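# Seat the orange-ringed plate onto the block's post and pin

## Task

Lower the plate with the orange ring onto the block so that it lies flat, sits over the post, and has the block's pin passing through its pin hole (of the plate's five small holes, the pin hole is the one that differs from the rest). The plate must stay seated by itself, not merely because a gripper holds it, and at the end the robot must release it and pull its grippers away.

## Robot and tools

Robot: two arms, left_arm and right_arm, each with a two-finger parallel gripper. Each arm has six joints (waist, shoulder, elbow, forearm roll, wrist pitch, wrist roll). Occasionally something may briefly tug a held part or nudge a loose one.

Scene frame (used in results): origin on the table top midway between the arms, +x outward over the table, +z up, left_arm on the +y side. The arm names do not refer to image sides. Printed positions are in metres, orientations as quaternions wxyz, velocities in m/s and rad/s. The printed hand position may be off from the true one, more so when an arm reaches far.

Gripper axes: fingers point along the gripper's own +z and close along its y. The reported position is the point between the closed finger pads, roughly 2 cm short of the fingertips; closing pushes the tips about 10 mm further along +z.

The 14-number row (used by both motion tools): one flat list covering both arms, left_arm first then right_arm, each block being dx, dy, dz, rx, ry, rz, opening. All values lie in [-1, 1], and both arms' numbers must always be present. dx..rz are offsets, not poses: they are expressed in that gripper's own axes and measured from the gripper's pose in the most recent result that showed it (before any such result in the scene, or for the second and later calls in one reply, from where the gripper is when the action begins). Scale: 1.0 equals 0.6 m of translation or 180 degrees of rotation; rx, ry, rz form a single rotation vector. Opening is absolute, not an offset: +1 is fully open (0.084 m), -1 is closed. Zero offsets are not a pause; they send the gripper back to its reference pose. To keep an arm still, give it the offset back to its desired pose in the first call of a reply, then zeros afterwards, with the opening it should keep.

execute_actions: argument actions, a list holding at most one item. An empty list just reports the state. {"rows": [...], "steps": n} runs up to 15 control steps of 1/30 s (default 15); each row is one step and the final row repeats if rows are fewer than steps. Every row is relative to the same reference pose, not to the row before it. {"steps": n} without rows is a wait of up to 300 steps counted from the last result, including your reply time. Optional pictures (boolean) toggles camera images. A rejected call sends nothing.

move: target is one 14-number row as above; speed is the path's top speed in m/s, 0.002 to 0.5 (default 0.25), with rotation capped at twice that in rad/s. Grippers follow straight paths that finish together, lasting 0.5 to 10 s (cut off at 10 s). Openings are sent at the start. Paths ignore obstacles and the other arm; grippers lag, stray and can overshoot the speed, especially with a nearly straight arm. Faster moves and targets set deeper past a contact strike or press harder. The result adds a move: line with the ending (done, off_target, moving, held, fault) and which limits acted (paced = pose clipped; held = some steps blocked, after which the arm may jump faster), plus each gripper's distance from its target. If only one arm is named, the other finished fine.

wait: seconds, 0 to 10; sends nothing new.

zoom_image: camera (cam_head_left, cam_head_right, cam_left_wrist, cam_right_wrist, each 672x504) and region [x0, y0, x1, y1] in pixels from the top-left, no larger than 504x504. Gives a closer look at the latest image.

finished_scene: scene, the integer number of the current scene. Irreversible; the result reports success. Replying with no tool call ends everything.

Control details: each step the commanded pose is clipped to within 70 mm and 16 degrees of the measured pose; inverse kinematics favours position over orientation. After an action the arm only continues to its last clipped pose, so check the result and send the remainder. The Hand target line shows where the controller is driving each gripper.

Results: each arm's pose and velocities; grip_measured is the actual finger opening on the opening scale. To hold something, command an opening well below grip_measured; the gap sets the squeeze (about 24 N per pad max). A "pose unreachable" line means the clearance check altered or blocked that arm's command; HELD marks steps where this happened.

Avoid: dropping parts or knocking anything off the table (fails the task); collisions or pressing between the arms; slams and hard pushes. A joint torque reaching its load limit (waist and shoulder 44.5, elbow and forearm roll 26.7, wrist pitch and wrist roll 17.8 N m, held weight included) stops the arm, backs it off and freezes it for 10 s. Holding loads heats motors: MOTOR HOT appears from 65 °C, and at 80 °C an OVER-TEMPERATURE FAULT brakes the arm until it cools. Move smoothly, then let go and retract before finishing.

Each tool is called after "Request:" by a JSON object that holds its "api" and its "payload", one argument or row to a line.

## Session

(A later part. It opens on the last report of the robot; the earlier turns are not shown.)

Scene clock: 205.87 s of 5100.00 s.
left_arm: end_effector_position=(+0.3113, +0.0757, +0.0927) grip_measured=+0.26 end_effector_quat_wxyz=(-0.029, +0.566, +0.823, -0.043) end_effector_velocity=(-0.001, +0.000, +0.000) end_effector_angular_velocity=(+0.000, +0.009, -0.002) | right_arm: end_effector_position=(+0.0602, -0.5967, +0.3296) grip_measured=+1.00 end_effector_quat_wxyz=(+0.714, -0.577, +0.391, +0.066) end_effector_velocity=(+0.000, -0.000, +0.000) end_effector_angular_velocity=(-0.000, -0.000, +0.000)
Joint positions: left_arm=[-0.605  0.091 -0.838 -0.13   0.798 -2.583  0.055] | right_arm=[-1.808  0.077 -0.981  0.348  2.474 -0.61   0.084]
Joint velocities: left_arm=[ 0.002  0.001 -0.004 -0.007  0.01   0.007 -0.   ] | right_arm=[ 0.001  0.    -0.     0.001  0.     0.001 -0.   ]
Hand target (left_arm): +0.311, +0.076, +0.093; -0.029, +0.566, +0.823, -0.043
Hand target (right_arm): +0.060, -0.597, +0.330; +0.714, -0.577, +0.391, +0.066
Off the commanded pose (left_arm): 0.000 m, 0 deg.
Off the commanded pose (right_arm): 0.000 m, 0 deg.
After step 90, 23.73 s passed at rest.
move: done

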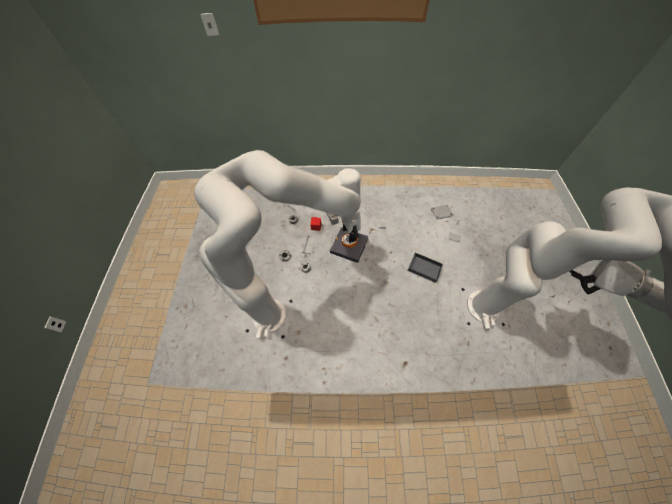

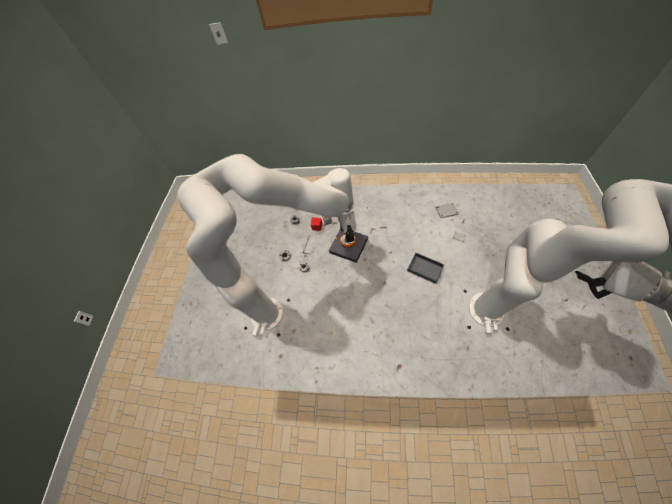

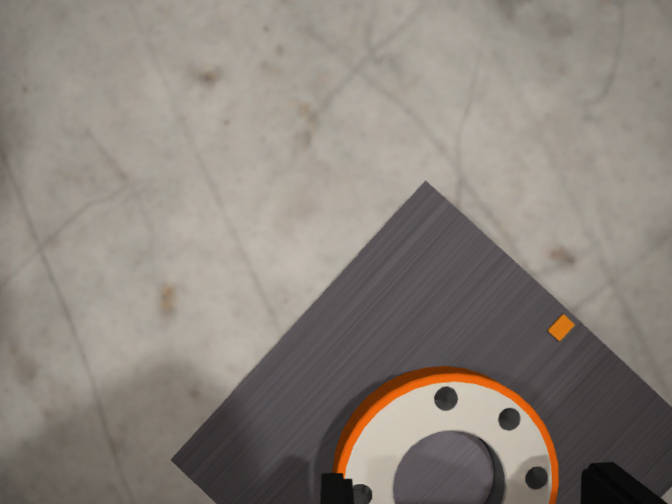

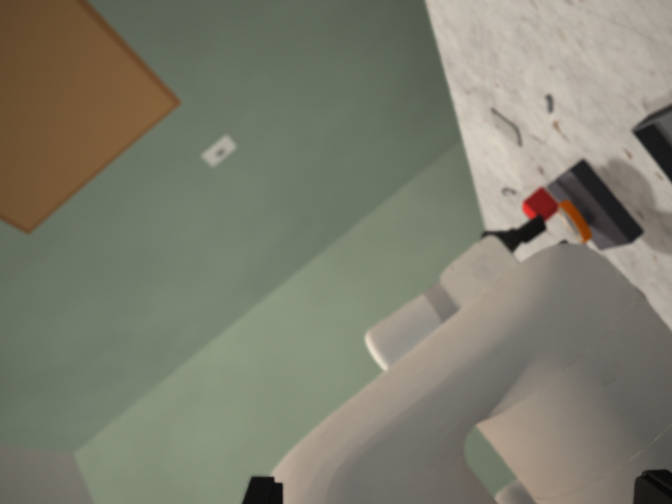

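Request:
{"api": "move", "payload": {
  "target": [-0.1, 0.035, -0.06, -0.033, 0, 0, 1, 0, 0, 0, 0, 0, 0, 1],
  "speed": 0.15
}}

Request:
{"api": "zoom_image", "payload": {
  "camera": "cam_left_wrist",
  "region": [186, 102, 486, 402]
}}

Scene clock: 212.10 s of 5100.00 s.
left_arm: end_effector_position=(+0.3556, +0.0291, +0.1260) grip_measured=+1.00 end_effector_quat_wxyz=(-0.000, +0.566, +0.824, -0.000) end_effector_velocity=(+0.004, -0.003, +0.004) end_effector_angular_velocity=(-0.000, -0.009, +0.000) | right_arm: end_effector_position=(+0.0602, -0.5967, +0.3296) grip_measured=+1.00 end_effector_quat_wxyz=(+0.714, -0.577, +0.391, +0.066) end_effector_velocity=(+0.000, -0.000, -0.000) end_effector_angular_velocity=(-0.001, -0.001, -0.002)
Joint positions: left_arm=[-0.647  0.196 -1.077 -0.001  0.882 -2.718  0.084] | right_arm=[-1.808  0.077 -0.981  0.348  2.474 -0.61   0.084]
Joint velocities: left_arm=[-0.001  0.004 -0.018  0.007  0.007 -0.006  0.   ] | right_arm=[-0.    -0.     0.     0.002 -0.001 -0.     0.   ]
Hand target (left_arm): +0.356, +0.029, +0.126; -0.000, +0.566, +0.824, +0.000
Hand target (right_arm): +0.060, -0.597, +0.330; +0.714, -0.577, +0.391, +0.066
Off the commanded pose (left_arm): 0.001 m, 0 deg.
Off the commanded pose (right_arm): 0.000 m, 0 deg.
After step 90, 2.33 s passed at rest.
move: done

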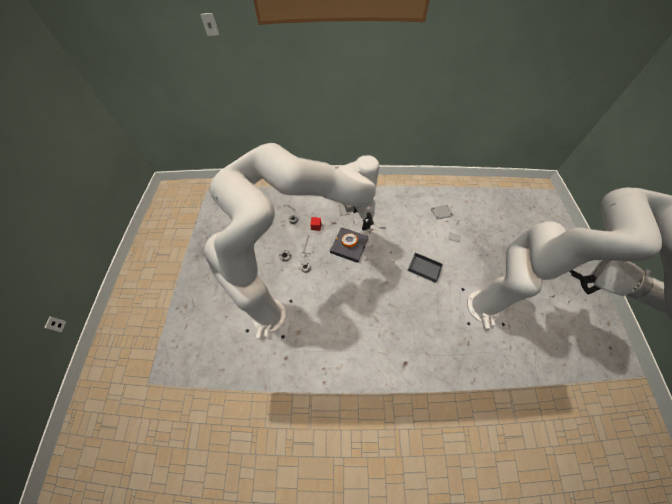

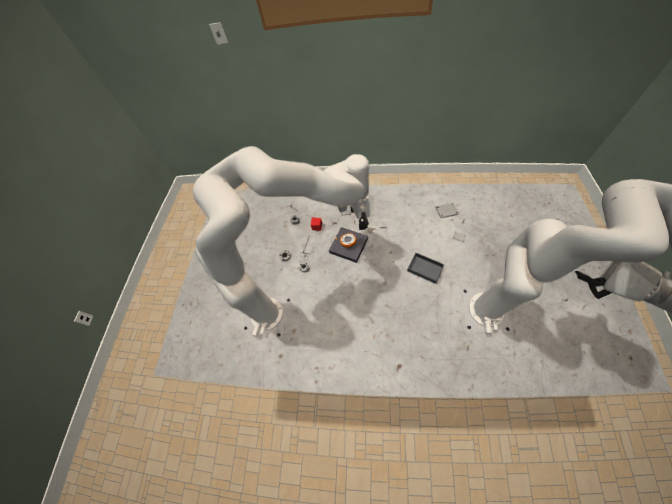

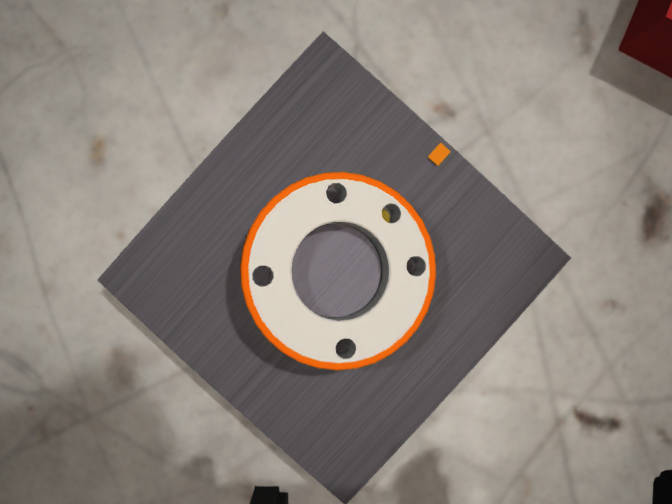

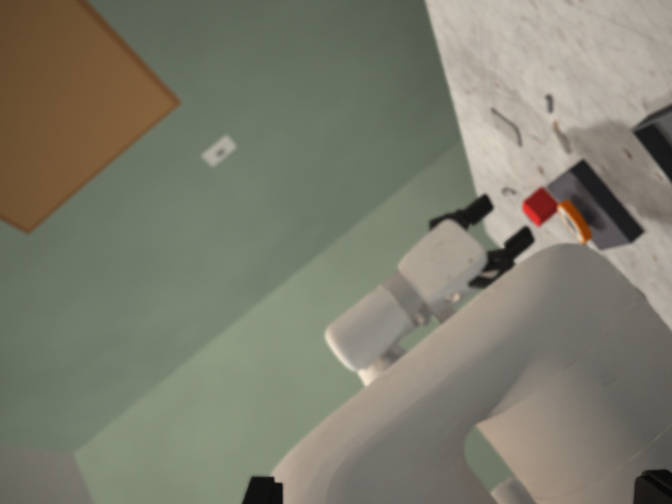

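Region (186, 102, 486, 402) of cam_left_wrist's 672x504 image, scaled by 1.680, with more detail than that image has.

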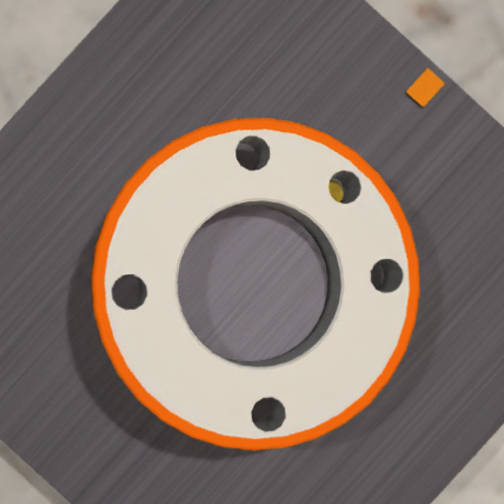

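Request:
{"api": "move", "payload": {
  "target": [0.0993, -0.0628, 0.08, 0, 0, 0, 1, 0, 0, 0, 0, 0, 0, 1],
  "speed": 0.12
}}

Request:
{"api": "move", "payload": {
  "target": [0, 0, 0.033, 0, 0, 0, 1, 0, 0, 0, 0, 0, 0, 1],
  "speed": 0.02
}}

Scene clock: 226.27 s of 5100.00 s.
left_arm: end_effector_position=(+0.2995, +0.0706, +0.0785) grip_measured=+1.00 end_effector_quat_wxyz=(-0.000, +0.566, +0.824, -0.000) end_effector_velocity=(-0.004, +0.002, -0.003) end_effector_angular_velocity=(+0.001, +0.002, +0.000) | right_arm: end_effector_position=(+0.0602, -0.5967, +0.3296) grip_measured=+1.00 end_effector_quat_wxyz=(+0.714, -0.577, +0.391, +0.066) end_effector_velocity=(+0.000, -0.000, +0.000) end_effector_angular_velocity=(+0.000, -0.001, -0.001)
Joint positions: left_arm=[-0.67   0.079 -0.763 -0.001  0.684 -2.741  0.084] | right_arm=[-1.808  0.077 -0.981  0.348  2.474 -0.61   0.084]
Joint velocities: left_arm=[-0.003 -0.004  0.017 -0.001 -0.01  -0.002 -0.   ] | right_arm=[ 0.    -0.    -0.     0.001  0.001  0.001 -0.   ]
Hand target (left_arm): +0.299, +0.071, +0.078; -0.000, +0.566, +0.824, -0.000
Hand target (right_arm): +0.060, -0.597, +0.330; +0.714, -0.577, +0.391, +0.066
Off the commanded pose (left_arm): 0.001 m, 0 deg.
Off the commanded pose (right_arm): 0.000 m, 0 deg.
After step 90, 10.10 s passed at rest.
move: done

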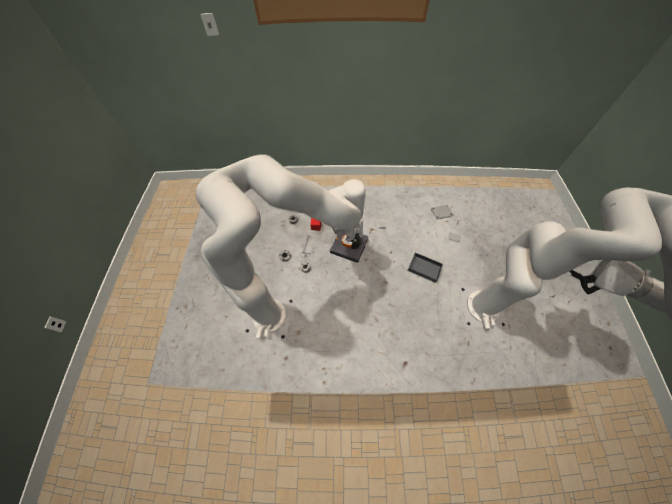

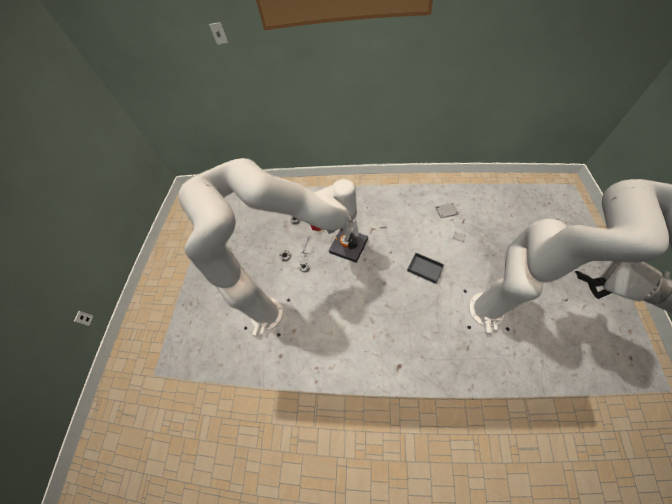

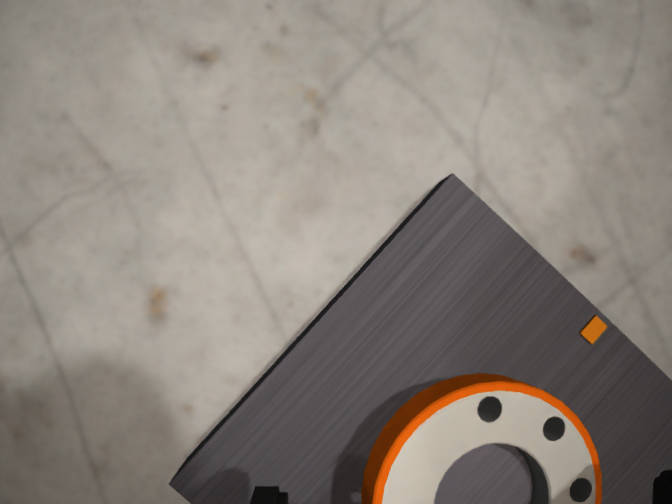

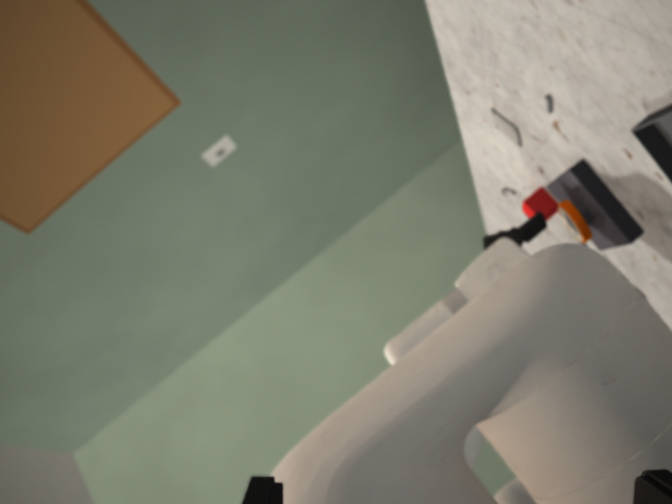

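Scene clock: 227.50 s of 5100.00 s.
left_arm: end_effector_position=(+0.2995, +0.0706, +0.0589) grip_measured=+1.00 end_effector_quat_wxyz=(-0.000, +0.566, +0.824, -0.000) end_effector_velocity=(+0.001, -0.001, +0.000) end_effector_angular_velocity=(-0.003, -0.003, -0.002) | right_arm: end_effector_position=(+0.0602, -0.5967, +0.3296) grip_measured=+1.00 end_effector_quat_wxyz=(+0.714, -0.577, +0.391, +0.066) end_effector_velocity=(+0.000, -0.000, -0.000) end_effector_angular_velocity=(-0.001, -0.000, -0.001)
Joint positions: left_arm=[-0.67   0.126 -0.752 -0.001  0.626 -2.741  0.084] | right_arm=[-1.808  0.077 -0.981  0.348  2.474 -0.61   0.084]
Joint velocities: left_arm=[-0.001  0.002 -0.002  0.    -0.004  0.     0.   ] | right_arm=[-0.    -0.    -0.     0.001 -0.001 -0.    -0.   ]
Hand target (left_arm): +0.299, +0.071, +0.059; -0.000, +0.566, +0.824, -0.000
Hand target (right_arm): +0.060, -0.597, +0.330; +0.714, -0.577, +0.391, +0.066
Off the commanded pose (left_arm): 0.000 m, 0 deg.
Off the commanded pose (right_arm): 0.000 m, 0 deg.
move: done

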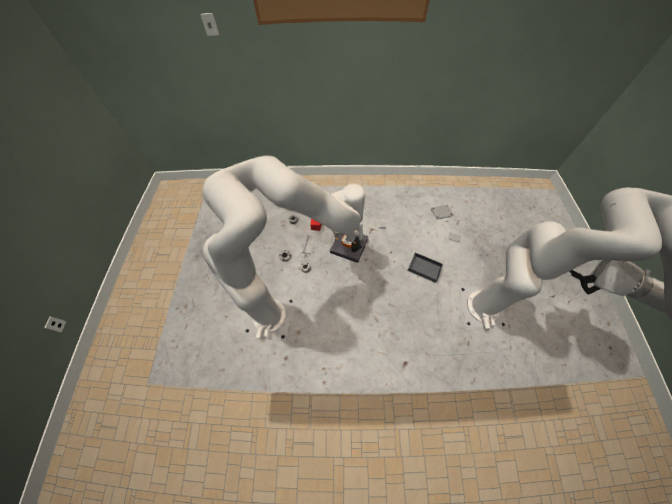

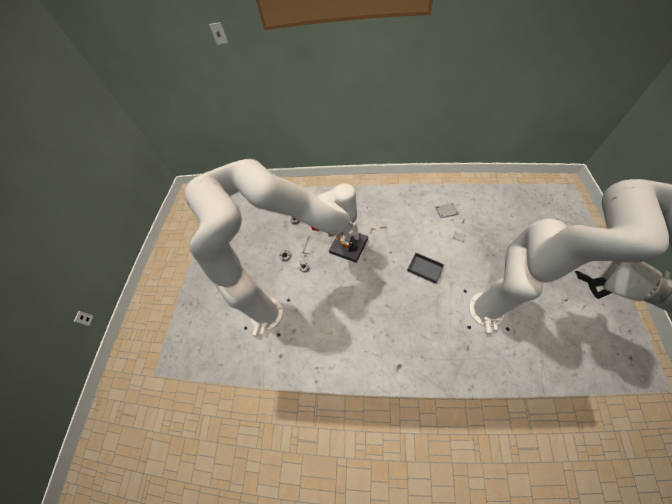

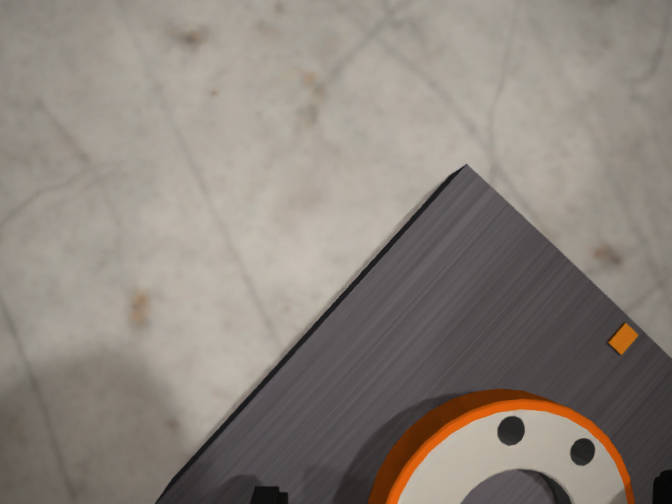

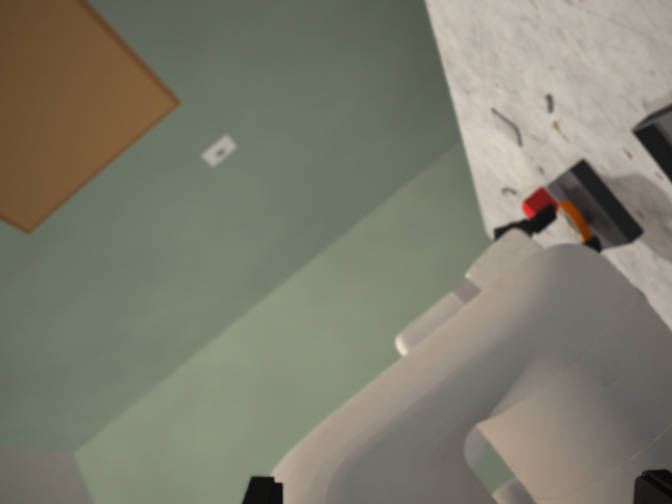

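Request:
{"api": "move", "payload": {
  "target": [0, 0.0163, 0.006, 0.055, 0, 0, 1, 0, 0, 0, 0, 0, 0, 1],
  "speed": 0.03
}}

Request:
{"api": "move", "payload": {
  "target": [0, 0, 0, 0, 0, 0, -0.5, 0, 0, 0, 0, 0, 0, 1],
  "speed": 0.02
}}

Scene clock: 245.27 s of 5100.00 s.
left_arm: end_effector_position=(+0.3086, +0.0741, +0.0553) grip_measured=+1.00 end_effector_quat_wxyz=(-0.048, +0.564, +0.821, -0.071) end_effector_velocity=(-0.000, -0.001, +0.000) end_effector_angular_velocity=(-0.003, +0.006, -0.002) | right_arm: end_effector_position=(+0.0602, -0.5967, +0.3296) grip_measured=+1.00 end_effector_quat_wxyz=(+0.714, -0.577, +0.391, +0.066) end_effector_velocity=(+0.000, -0.000, -0.000) end_effector_angular_velocity=(-0.001, +0.001, +0.001)
Joint positions: left_arm=[-0.59   0.193 -0.846 -0.227  0.745 -2.487  0.084] | right_arm=[-1.808  0.077 -0.981  0.348  2.474 -0.61   0.084]
Joint velocities: left_arm=[ 0.001  0.002 -0.004 -0.008  0.006  0.009 -0.   ] | right_arm=[ 0.001 -0.    -0.001  0.    -0.     0.    -0.   ]
Hand target (left_arm): +0.309, +0.074, +0.055; -0.049, +0.564, +0.821, -0.072
Hand target (right_arm): +0.060, -0.597, +0.330; +0.714, -0.577, +0.391, +0.066
Off the commanded pose (left_arm): 0.000 m, 0 deg.
Off the commanded pose (right_arm): 0.000 m, 0 deg.
After step 90, 11.67 s passed at rest.
move: done

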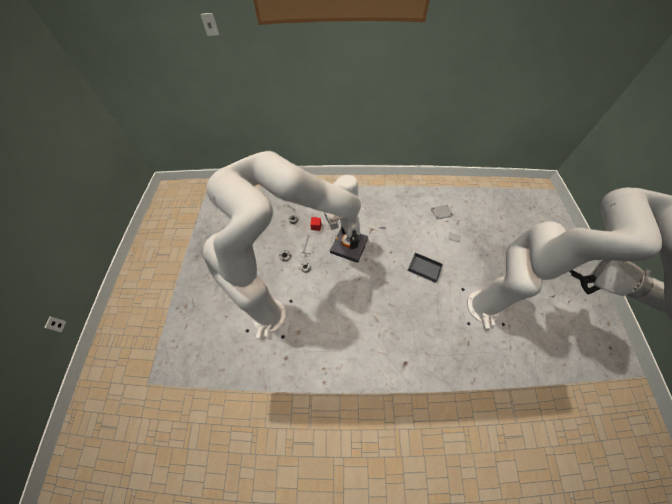

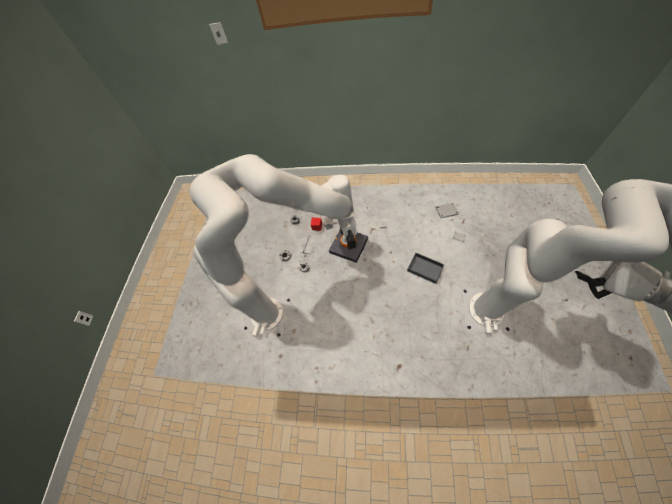

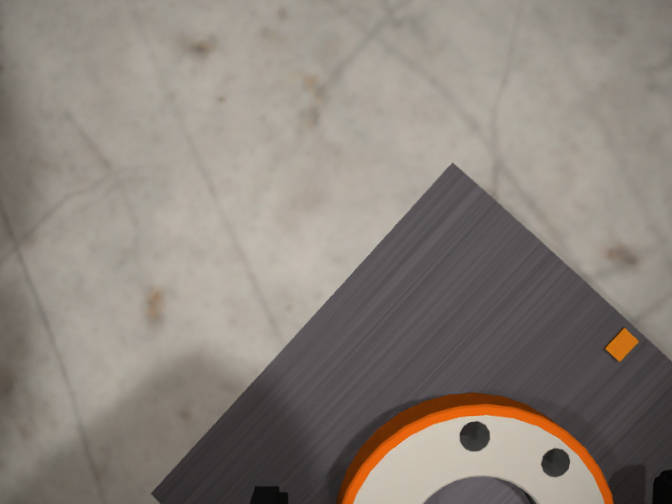

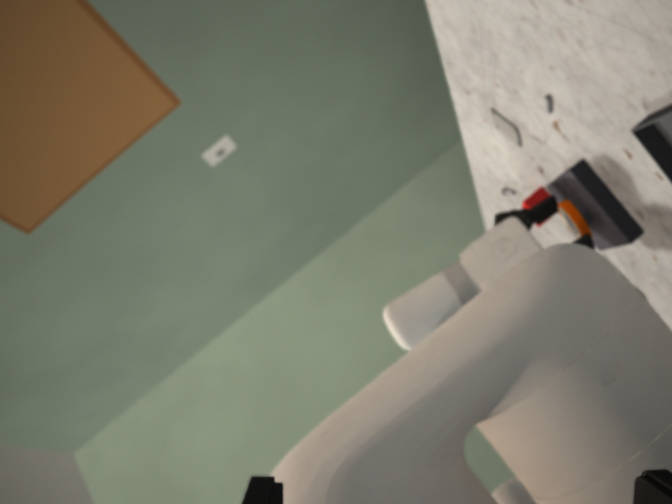

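Scene clock: 245.77 s of 5100.00 s.
left_arm: end_effector_position=(+0.3085, +0.0740, +0.0553) grip_measured=+0.45 end_effector_quat_wxyz=(-0.049, +0.564, +0.821, -0.071) end_effector_velocity=(-0.000, +0.000, -0.000) end_effector_angular_velocity=(+0.001, -0.000, -0.000) | right_arm: end_effector_position=(+0.0602, -0.5967, +0.3296) grip_measured=+1.00 end_effector_quat_wxyz=(+0.714, -0.577, +0.391, +0.066) end_effector_velocity=(-0.000, -0.000, -0.000) end_effector_angular_velocity=(-0.001, +0.000, -0.001)
Joint positions: left_arm=[-0.59   0.193 -0.846 -0.227  0.746 -2.487  0.063] | right_arm=[-1.808  0.077 -0.981  0.348  2.474 -0.61   0.084]
Joint velocities: left_arm=[-0.    -0.     0.001  0.001 -0.    -0.001  0.   ] | right_arm=[-0.001 -0.     0.001  0.    -0.001 -0.    -0.   ]
Hand target (left_arm): +0.309, +0.074, +0.055; -0.048, +0.564, +0.821, -0.071
Hand target (right_arm): +0.060, -0.597, +0.330; +0.714, -0.577, +0.391, +0.066
Off the commanded pose (left_arm): 0.000 m, 0 deg.
Off the commanded pose (right_arm): 0.000 m, 0 deg.
move: done

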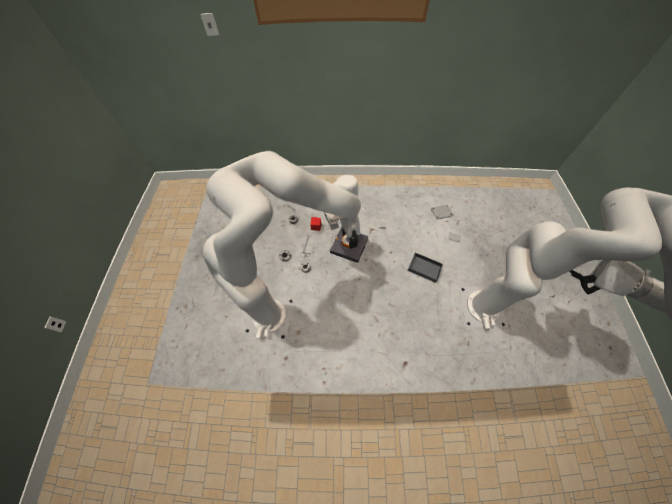

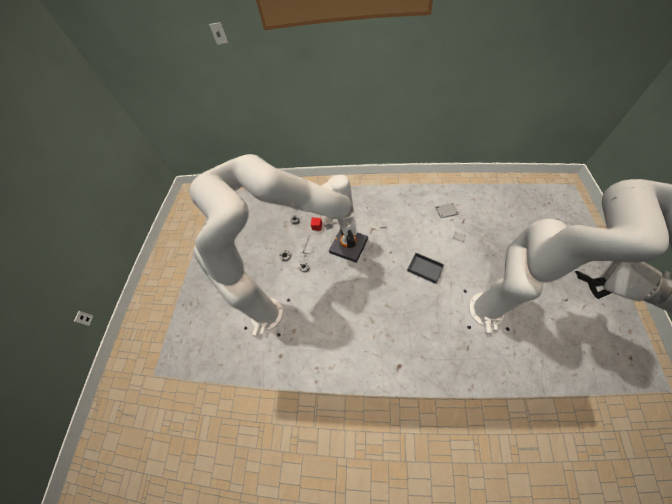

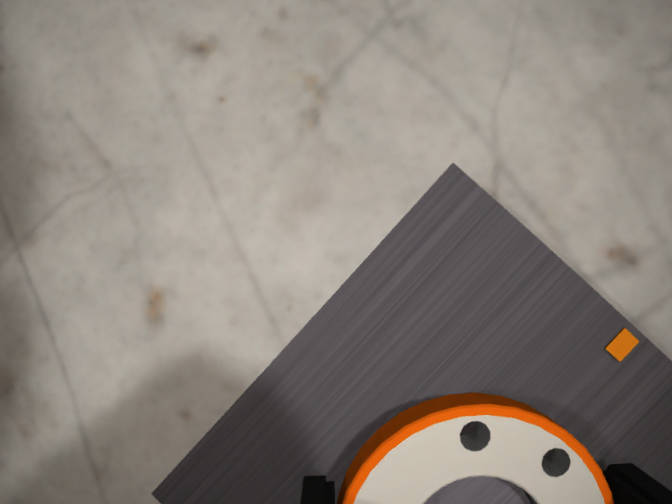

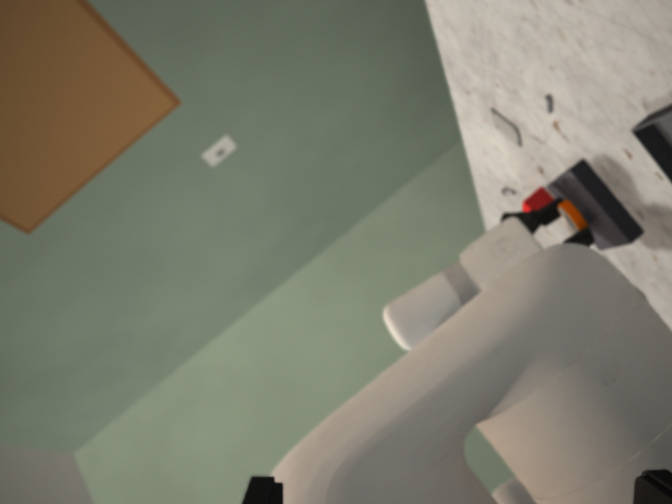

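Request:
{"api": "move", "payload": {
  "target": [0, -0.0034, 0.0023, -0.0278, 0, 0, -0.5, 0, 0, 0, 0, 0, 0, 1],
  "speed": 0.01
}}

Scene clock: 264.37 s of 5100.00 s.
left_arm: end_effector_position=(+0.3065, +0.0733, +0.0543) grip_measured=+0.45 end_effector_quat_wxyz=(-0.024, +0.566, +0.824, -0.035) end_effector_velocity=(-0.000, -0.001, +0.000) end_effector_angular_velocity=(-0.000, -0.003, -0.001) | right_arm: end_effector_position=(+0.0602, -0.5967, +0.3296) grip_measured=+1.00 end_effector_quat_wxyz=(+0.714, -0.577, +0.391, +0.066) end_effector_velocity=(-0.000, +0.000, -0.000) end_effector_angular_velocity=(+0.000, +0.001, +0.002)
Joint positions: left_arm=[-0.626  0.166 -0.798 -0.124  0.672 -2.599  0.063] | right_arm=[-1.808  0.077 -0.981  0.348  2.474 -0.61   0.084]
Joint velocities: left_arm=[-0.002 -0.001  0.001  0.002 -0.002 -0.002  0.   ] | right_arm=[ 0.001 -0.     0.    -0.001 -0.     0.     0.   ]
Hand target (left_arm): +0.306, +0.073, +0.054; -0.024, +0.566, +0.823, -0.035
Hand target (right_arm): +0.060, -0.597, +0.330; +0.714, -0.577, +0.391, +0.066
Off the commanded pose (left_arm): 0.000 m, 0 deg.
Off the commanded pose (right_arm): 0.000 m, 0 deg.
After step 90, 11.03 s passed at rest.
move: done

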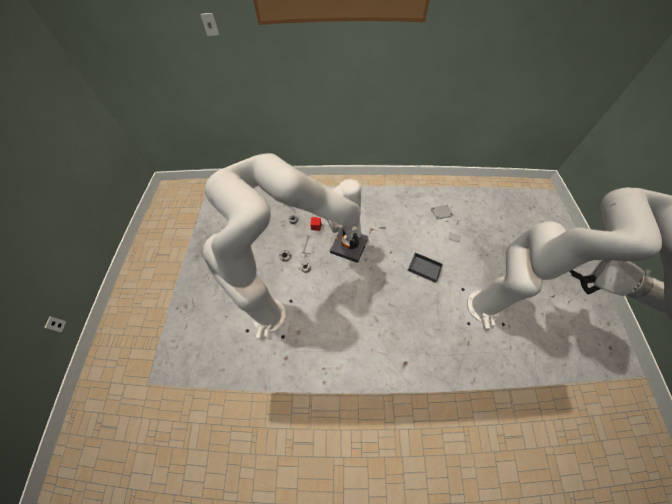

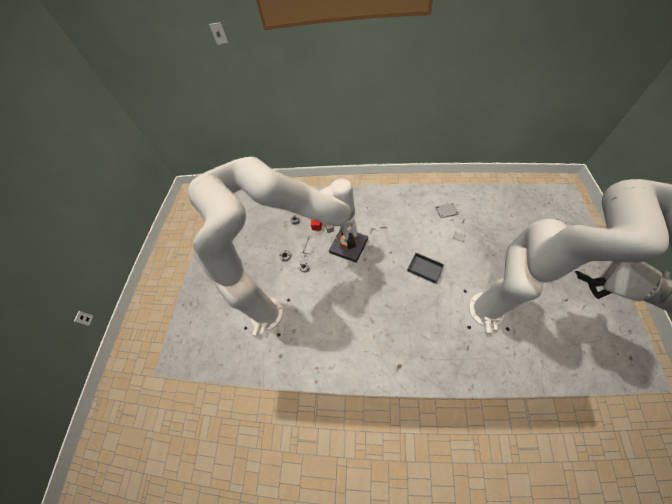

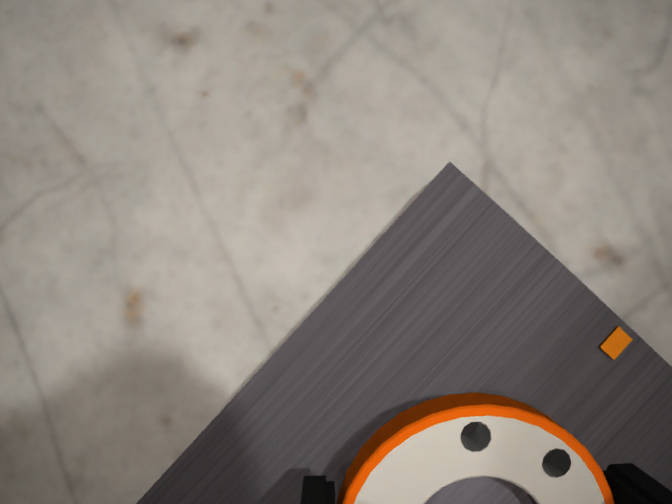

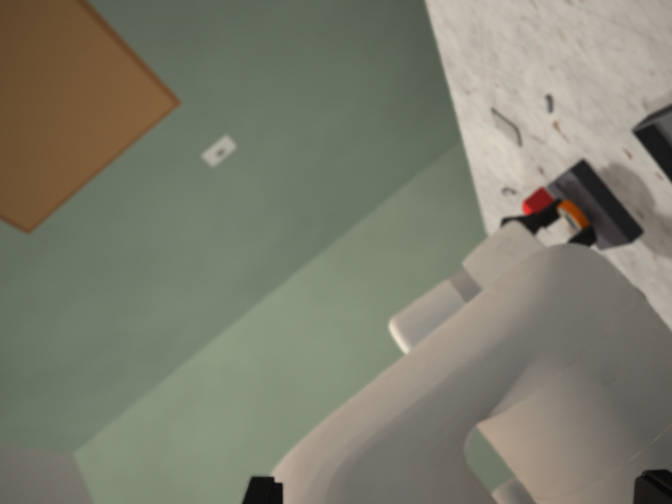

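Going well, no slip. Second half.

Request:
{"api": "move", "payload": {
  "target": [0, -0.0028, 0.0024, -0.0272, 0, 0, -0.5, 0, 0, 0, 0, 0, 0, 1],
  "speed": 0.01
}}

Request:
{"api": "move", "payload": {
  "target": [0, 0, 0.008, 0, 0, 0, -0.5, 0, 0, 0, 0, 0, 0, 1],
  "speed": 0.005
}}

Scene clock: 270.87 s of 5100.00 s.
left_arm: end_effector_position=(+0.3049, +0.0727, +0.0530) grip_measured=+0.45 end_effector_quat_wxyz=(+0.000, +0.566, +0.824, -0.000) end_effector_velocity=(-0.000, +0.000, -0.000) end_effector_angular_velocity=(+0.001, -0.001, +0.001) | right_arm: end_effector_position=(+0.0602, -0.5967, +0.3296) grip_measured=+1.00 end_effector_quat_wxyz=(+0.714, -0.577, +0.391, +0.066) end_effector_velocity=(-0.000, +0.000, -0.000) end_effector_angular_velocity=(-0.000, +0.001, -0.000)
Joint positions: left_arm=[-0.658  0.147 -0.758 -0.     0.611 -2.729  0.063] | right_arm=[-1.808  0.077 -0.981  0.348  2.474 -0.61   0.084]
Joint velocities: left_arm=[-0.001  0.     0.001  0.003 -0.001 -0.004 -0.   ] | right_arm=[-0.001 -0.    -0.    -0.001 -0.    -0.     0.   ]
Hand target (left_arm): +0.305, +0.073, +0.053; +0.000, +0.566, +0.824, -0.000
Hand target (right_arm): +0.060, -0.597, +0.330; +0.714, -0.577, +0.391, +0.066
Off the commanded pose (left_arm): 0.000 m, 0 deg.
Off the commanded pose (right_arm): 0.000 m, 0 deg.
move: done

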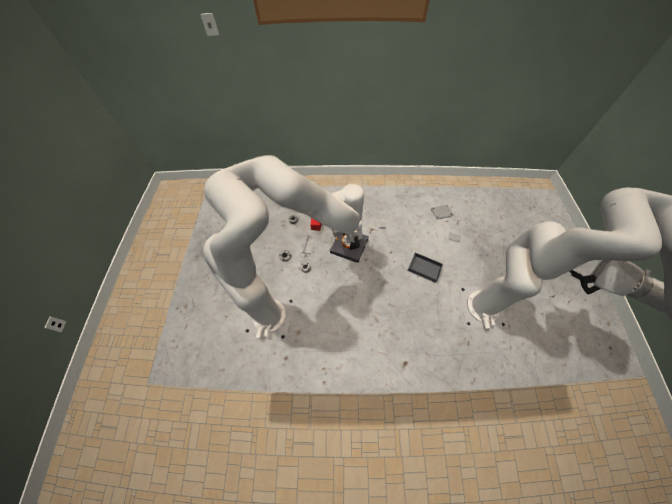

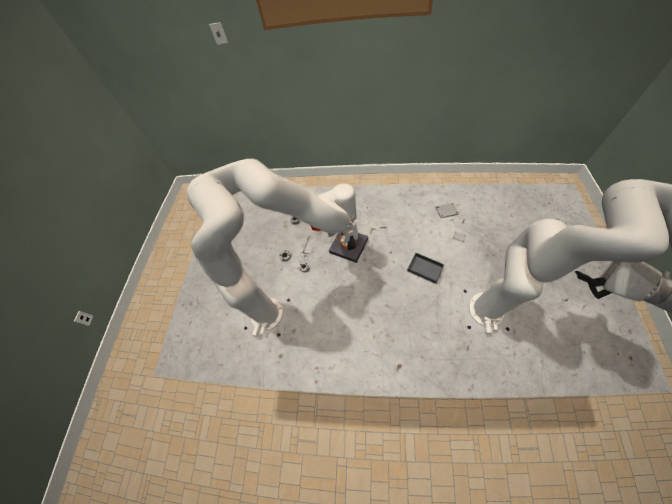

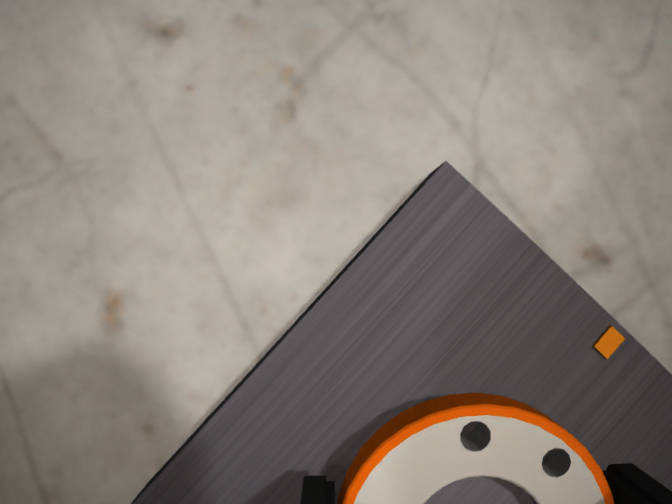

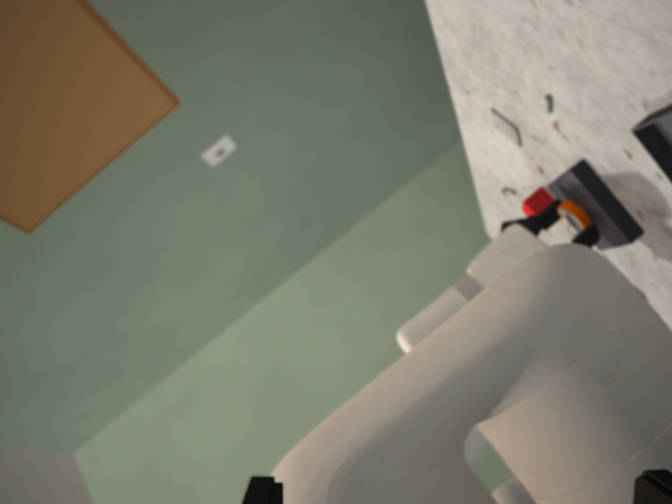

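Scene clock: 272.03 s of 5100.00 s.
left_arm: end_effector_position=(+0.3050, +0.0727, +0.0483) grip_measured=+0.45 end_effector_quat_wxyz=(+0.000, +0.566, +0.824, -0.000) end_effector_velocity=(-0.001, -0.001, -0.000) end_effector_angular_velocity=(-0.000, +0.000, -0.001) | right_arm: end_effector_position=(+0.0602, -0.5967, +0.3296) grip_measured=+1.00 end_effector_quat_wxyz=(+0.714, -0.577, +0.391, +0.066) end_effector_velocity=(+0.000, -0.000, +0.000) end_effector_angular_velocity=(-0.000, -0.001, -0.000)
Joint positions: left_arm=[-0.658  0.159 -0.756 -0.     0.597 -2.729  0.063] | right_arm=[-1.808  0.077 -0.981  0.348  2.474 -0.61   0.084]
Joint velocities: left_arm=[-0.002  0.001  0.    -0.001 -0.001  0.    -0.   ] | right_arm=[-0.     0.     0.     0.001 -0.    -0.     0.   ]
Hand target (left_arm): +0.305, +0.073, +0.048; +0.000, +0.566, +0.824, -0.000
Hand target (right_arm): +0.060, -0.597, +0.330; +0.714, -0.577, +0.391, +0.066
Off the commanded pose (left_arm): 0.000 m, 0 deg.
Off the commanded pose (right_arm): 0.000 m, 0 deg.
move: done

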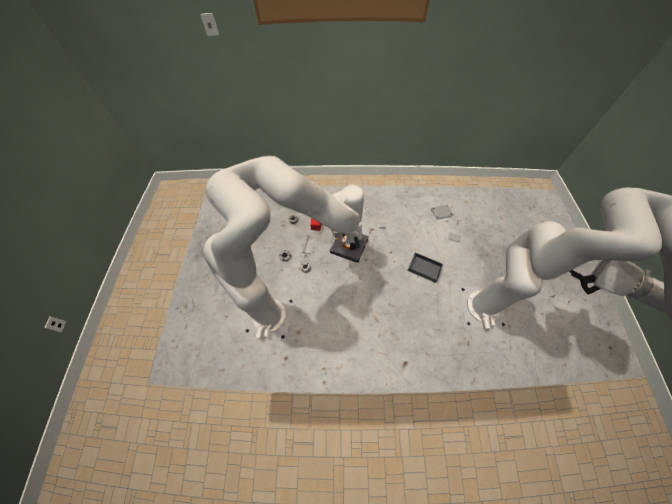

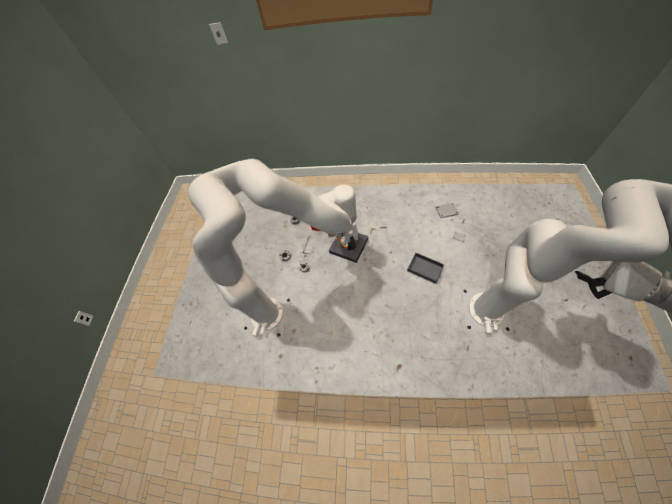

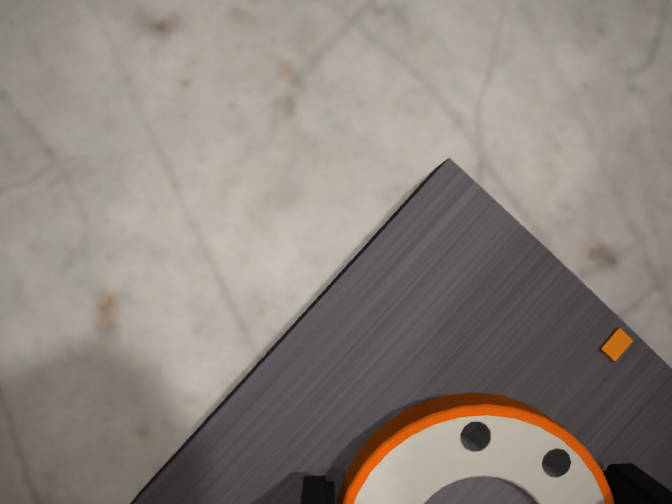

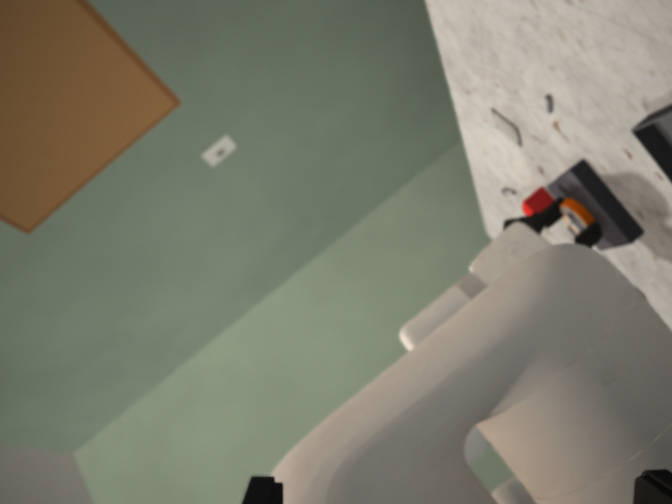

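It's on the post. Continue down slowly.

Request:
{"api": "move", "payload": {
  "target": [0, 0, 0.006, 0, 0, 0, -0.5, 0, 0, 0, 0, 0, 0, 1],
  "speed": 0.004
}}

Request:
{"api": "zoom_image", "payload": {
  "camera": "cam_left_wrist",
  "region": [300, 300, 672, 504]
}}

Scene clock: 275.60 s of 5100.00 s.
left_arm: end_effector_position=(+0.3050, +0.0727, +0.0447) grip_measured=+0.45 end_effector_quat_wxyz=(+0.000, +0.566, +0.824, -0.000) end_effector_velocity=(+0.000, +0.000, -0.000) end_effector_angular_velocity=(-0.001, -0.000, +0.003) | right_arm: end_effector_position=(+0.0602, -0.5967, +0.3296) grip_measured=+1.00 end_effector_quat_wxyz=(+0.714, -0.577, +0.391, +0.066) end_effector_velocity=(-0.000, +0.000, -0.000) end_effector_angular_velocity=(+0.000, +0.003, +0.002)
Joint positions: left_arm=[-0.658  0.168 -0.755 -0.     0.586 -2.729  0.063] | right_arm=[-1.808  0.077 -0.981  0.348  2.474 -0.61   0.084]
Joint velocities: left_arm=[ 0.001 -0.     0.001 -0.001 -0.002 -0.002  0.   ] | right_arm=[ 0.    -0.    -0.001 -0.002 -0.     0.001  0.   ]
Hand target (left_arm): +0.305, +0.073, +0.045; +0.000, +0.566, +0.824, -0.000
Hand target (right_arm): +0.060, -0.597, +0.330; +0.714, -0.577, +0.391, +0.066
Off the commanded pose (left_arm): 0.000 m, 0 deg.
Off the commanded pose (right_arm): 0.000 m, 0 deg.
move: done

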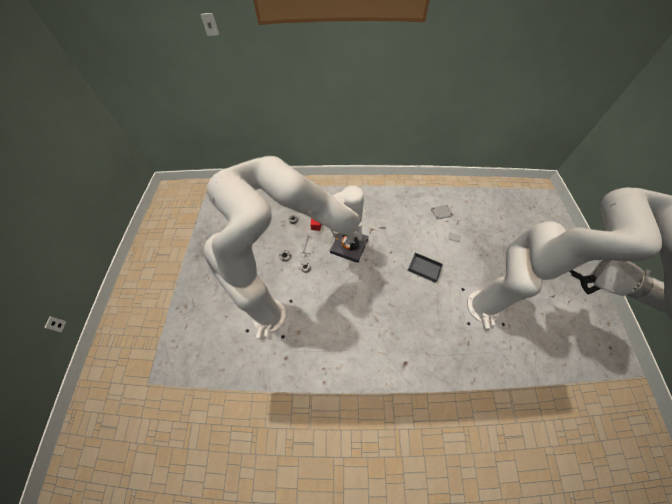

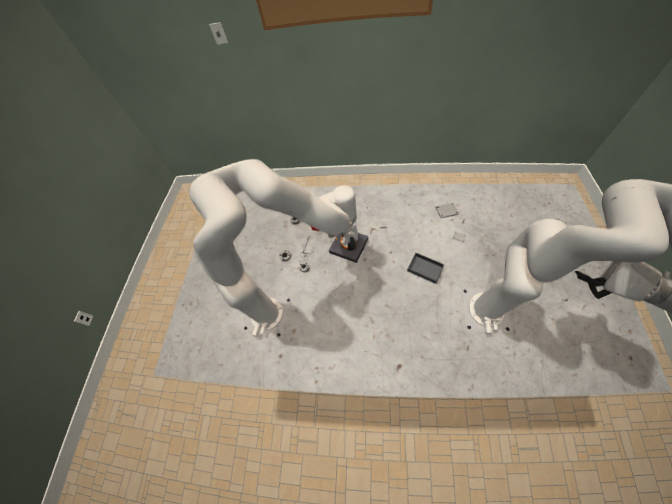

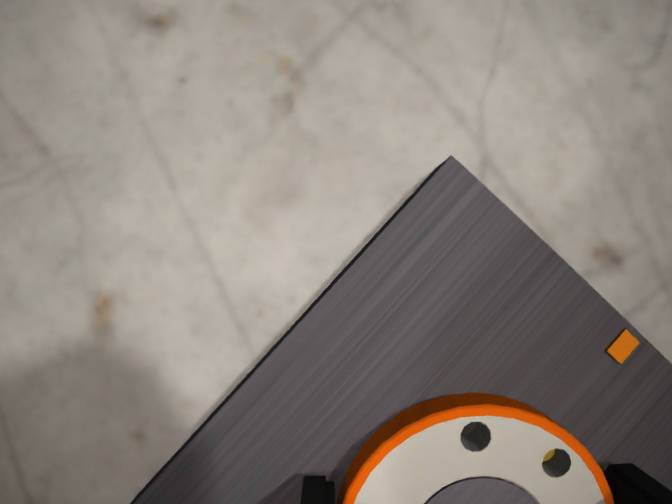

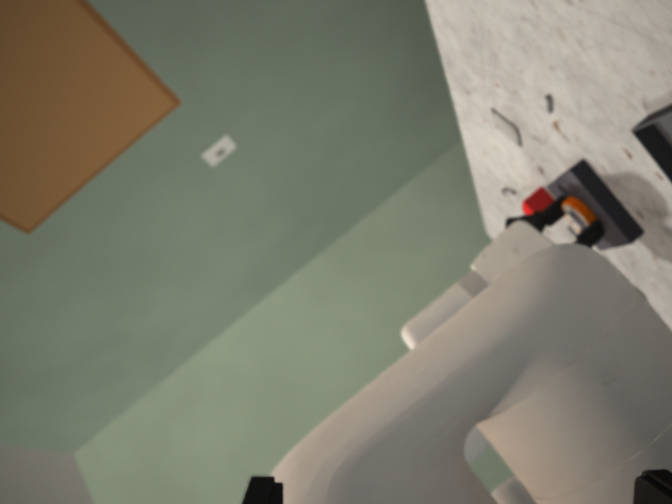

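Region (300, 300, 672, 504) of cam_left_wrist's 672x504 image, scaled by 1.355, with more detail than that image has; it fills the top 276 rows of this view, and the rest is white.

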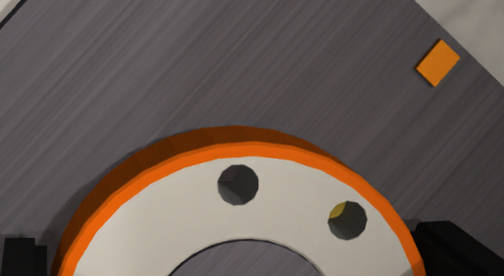

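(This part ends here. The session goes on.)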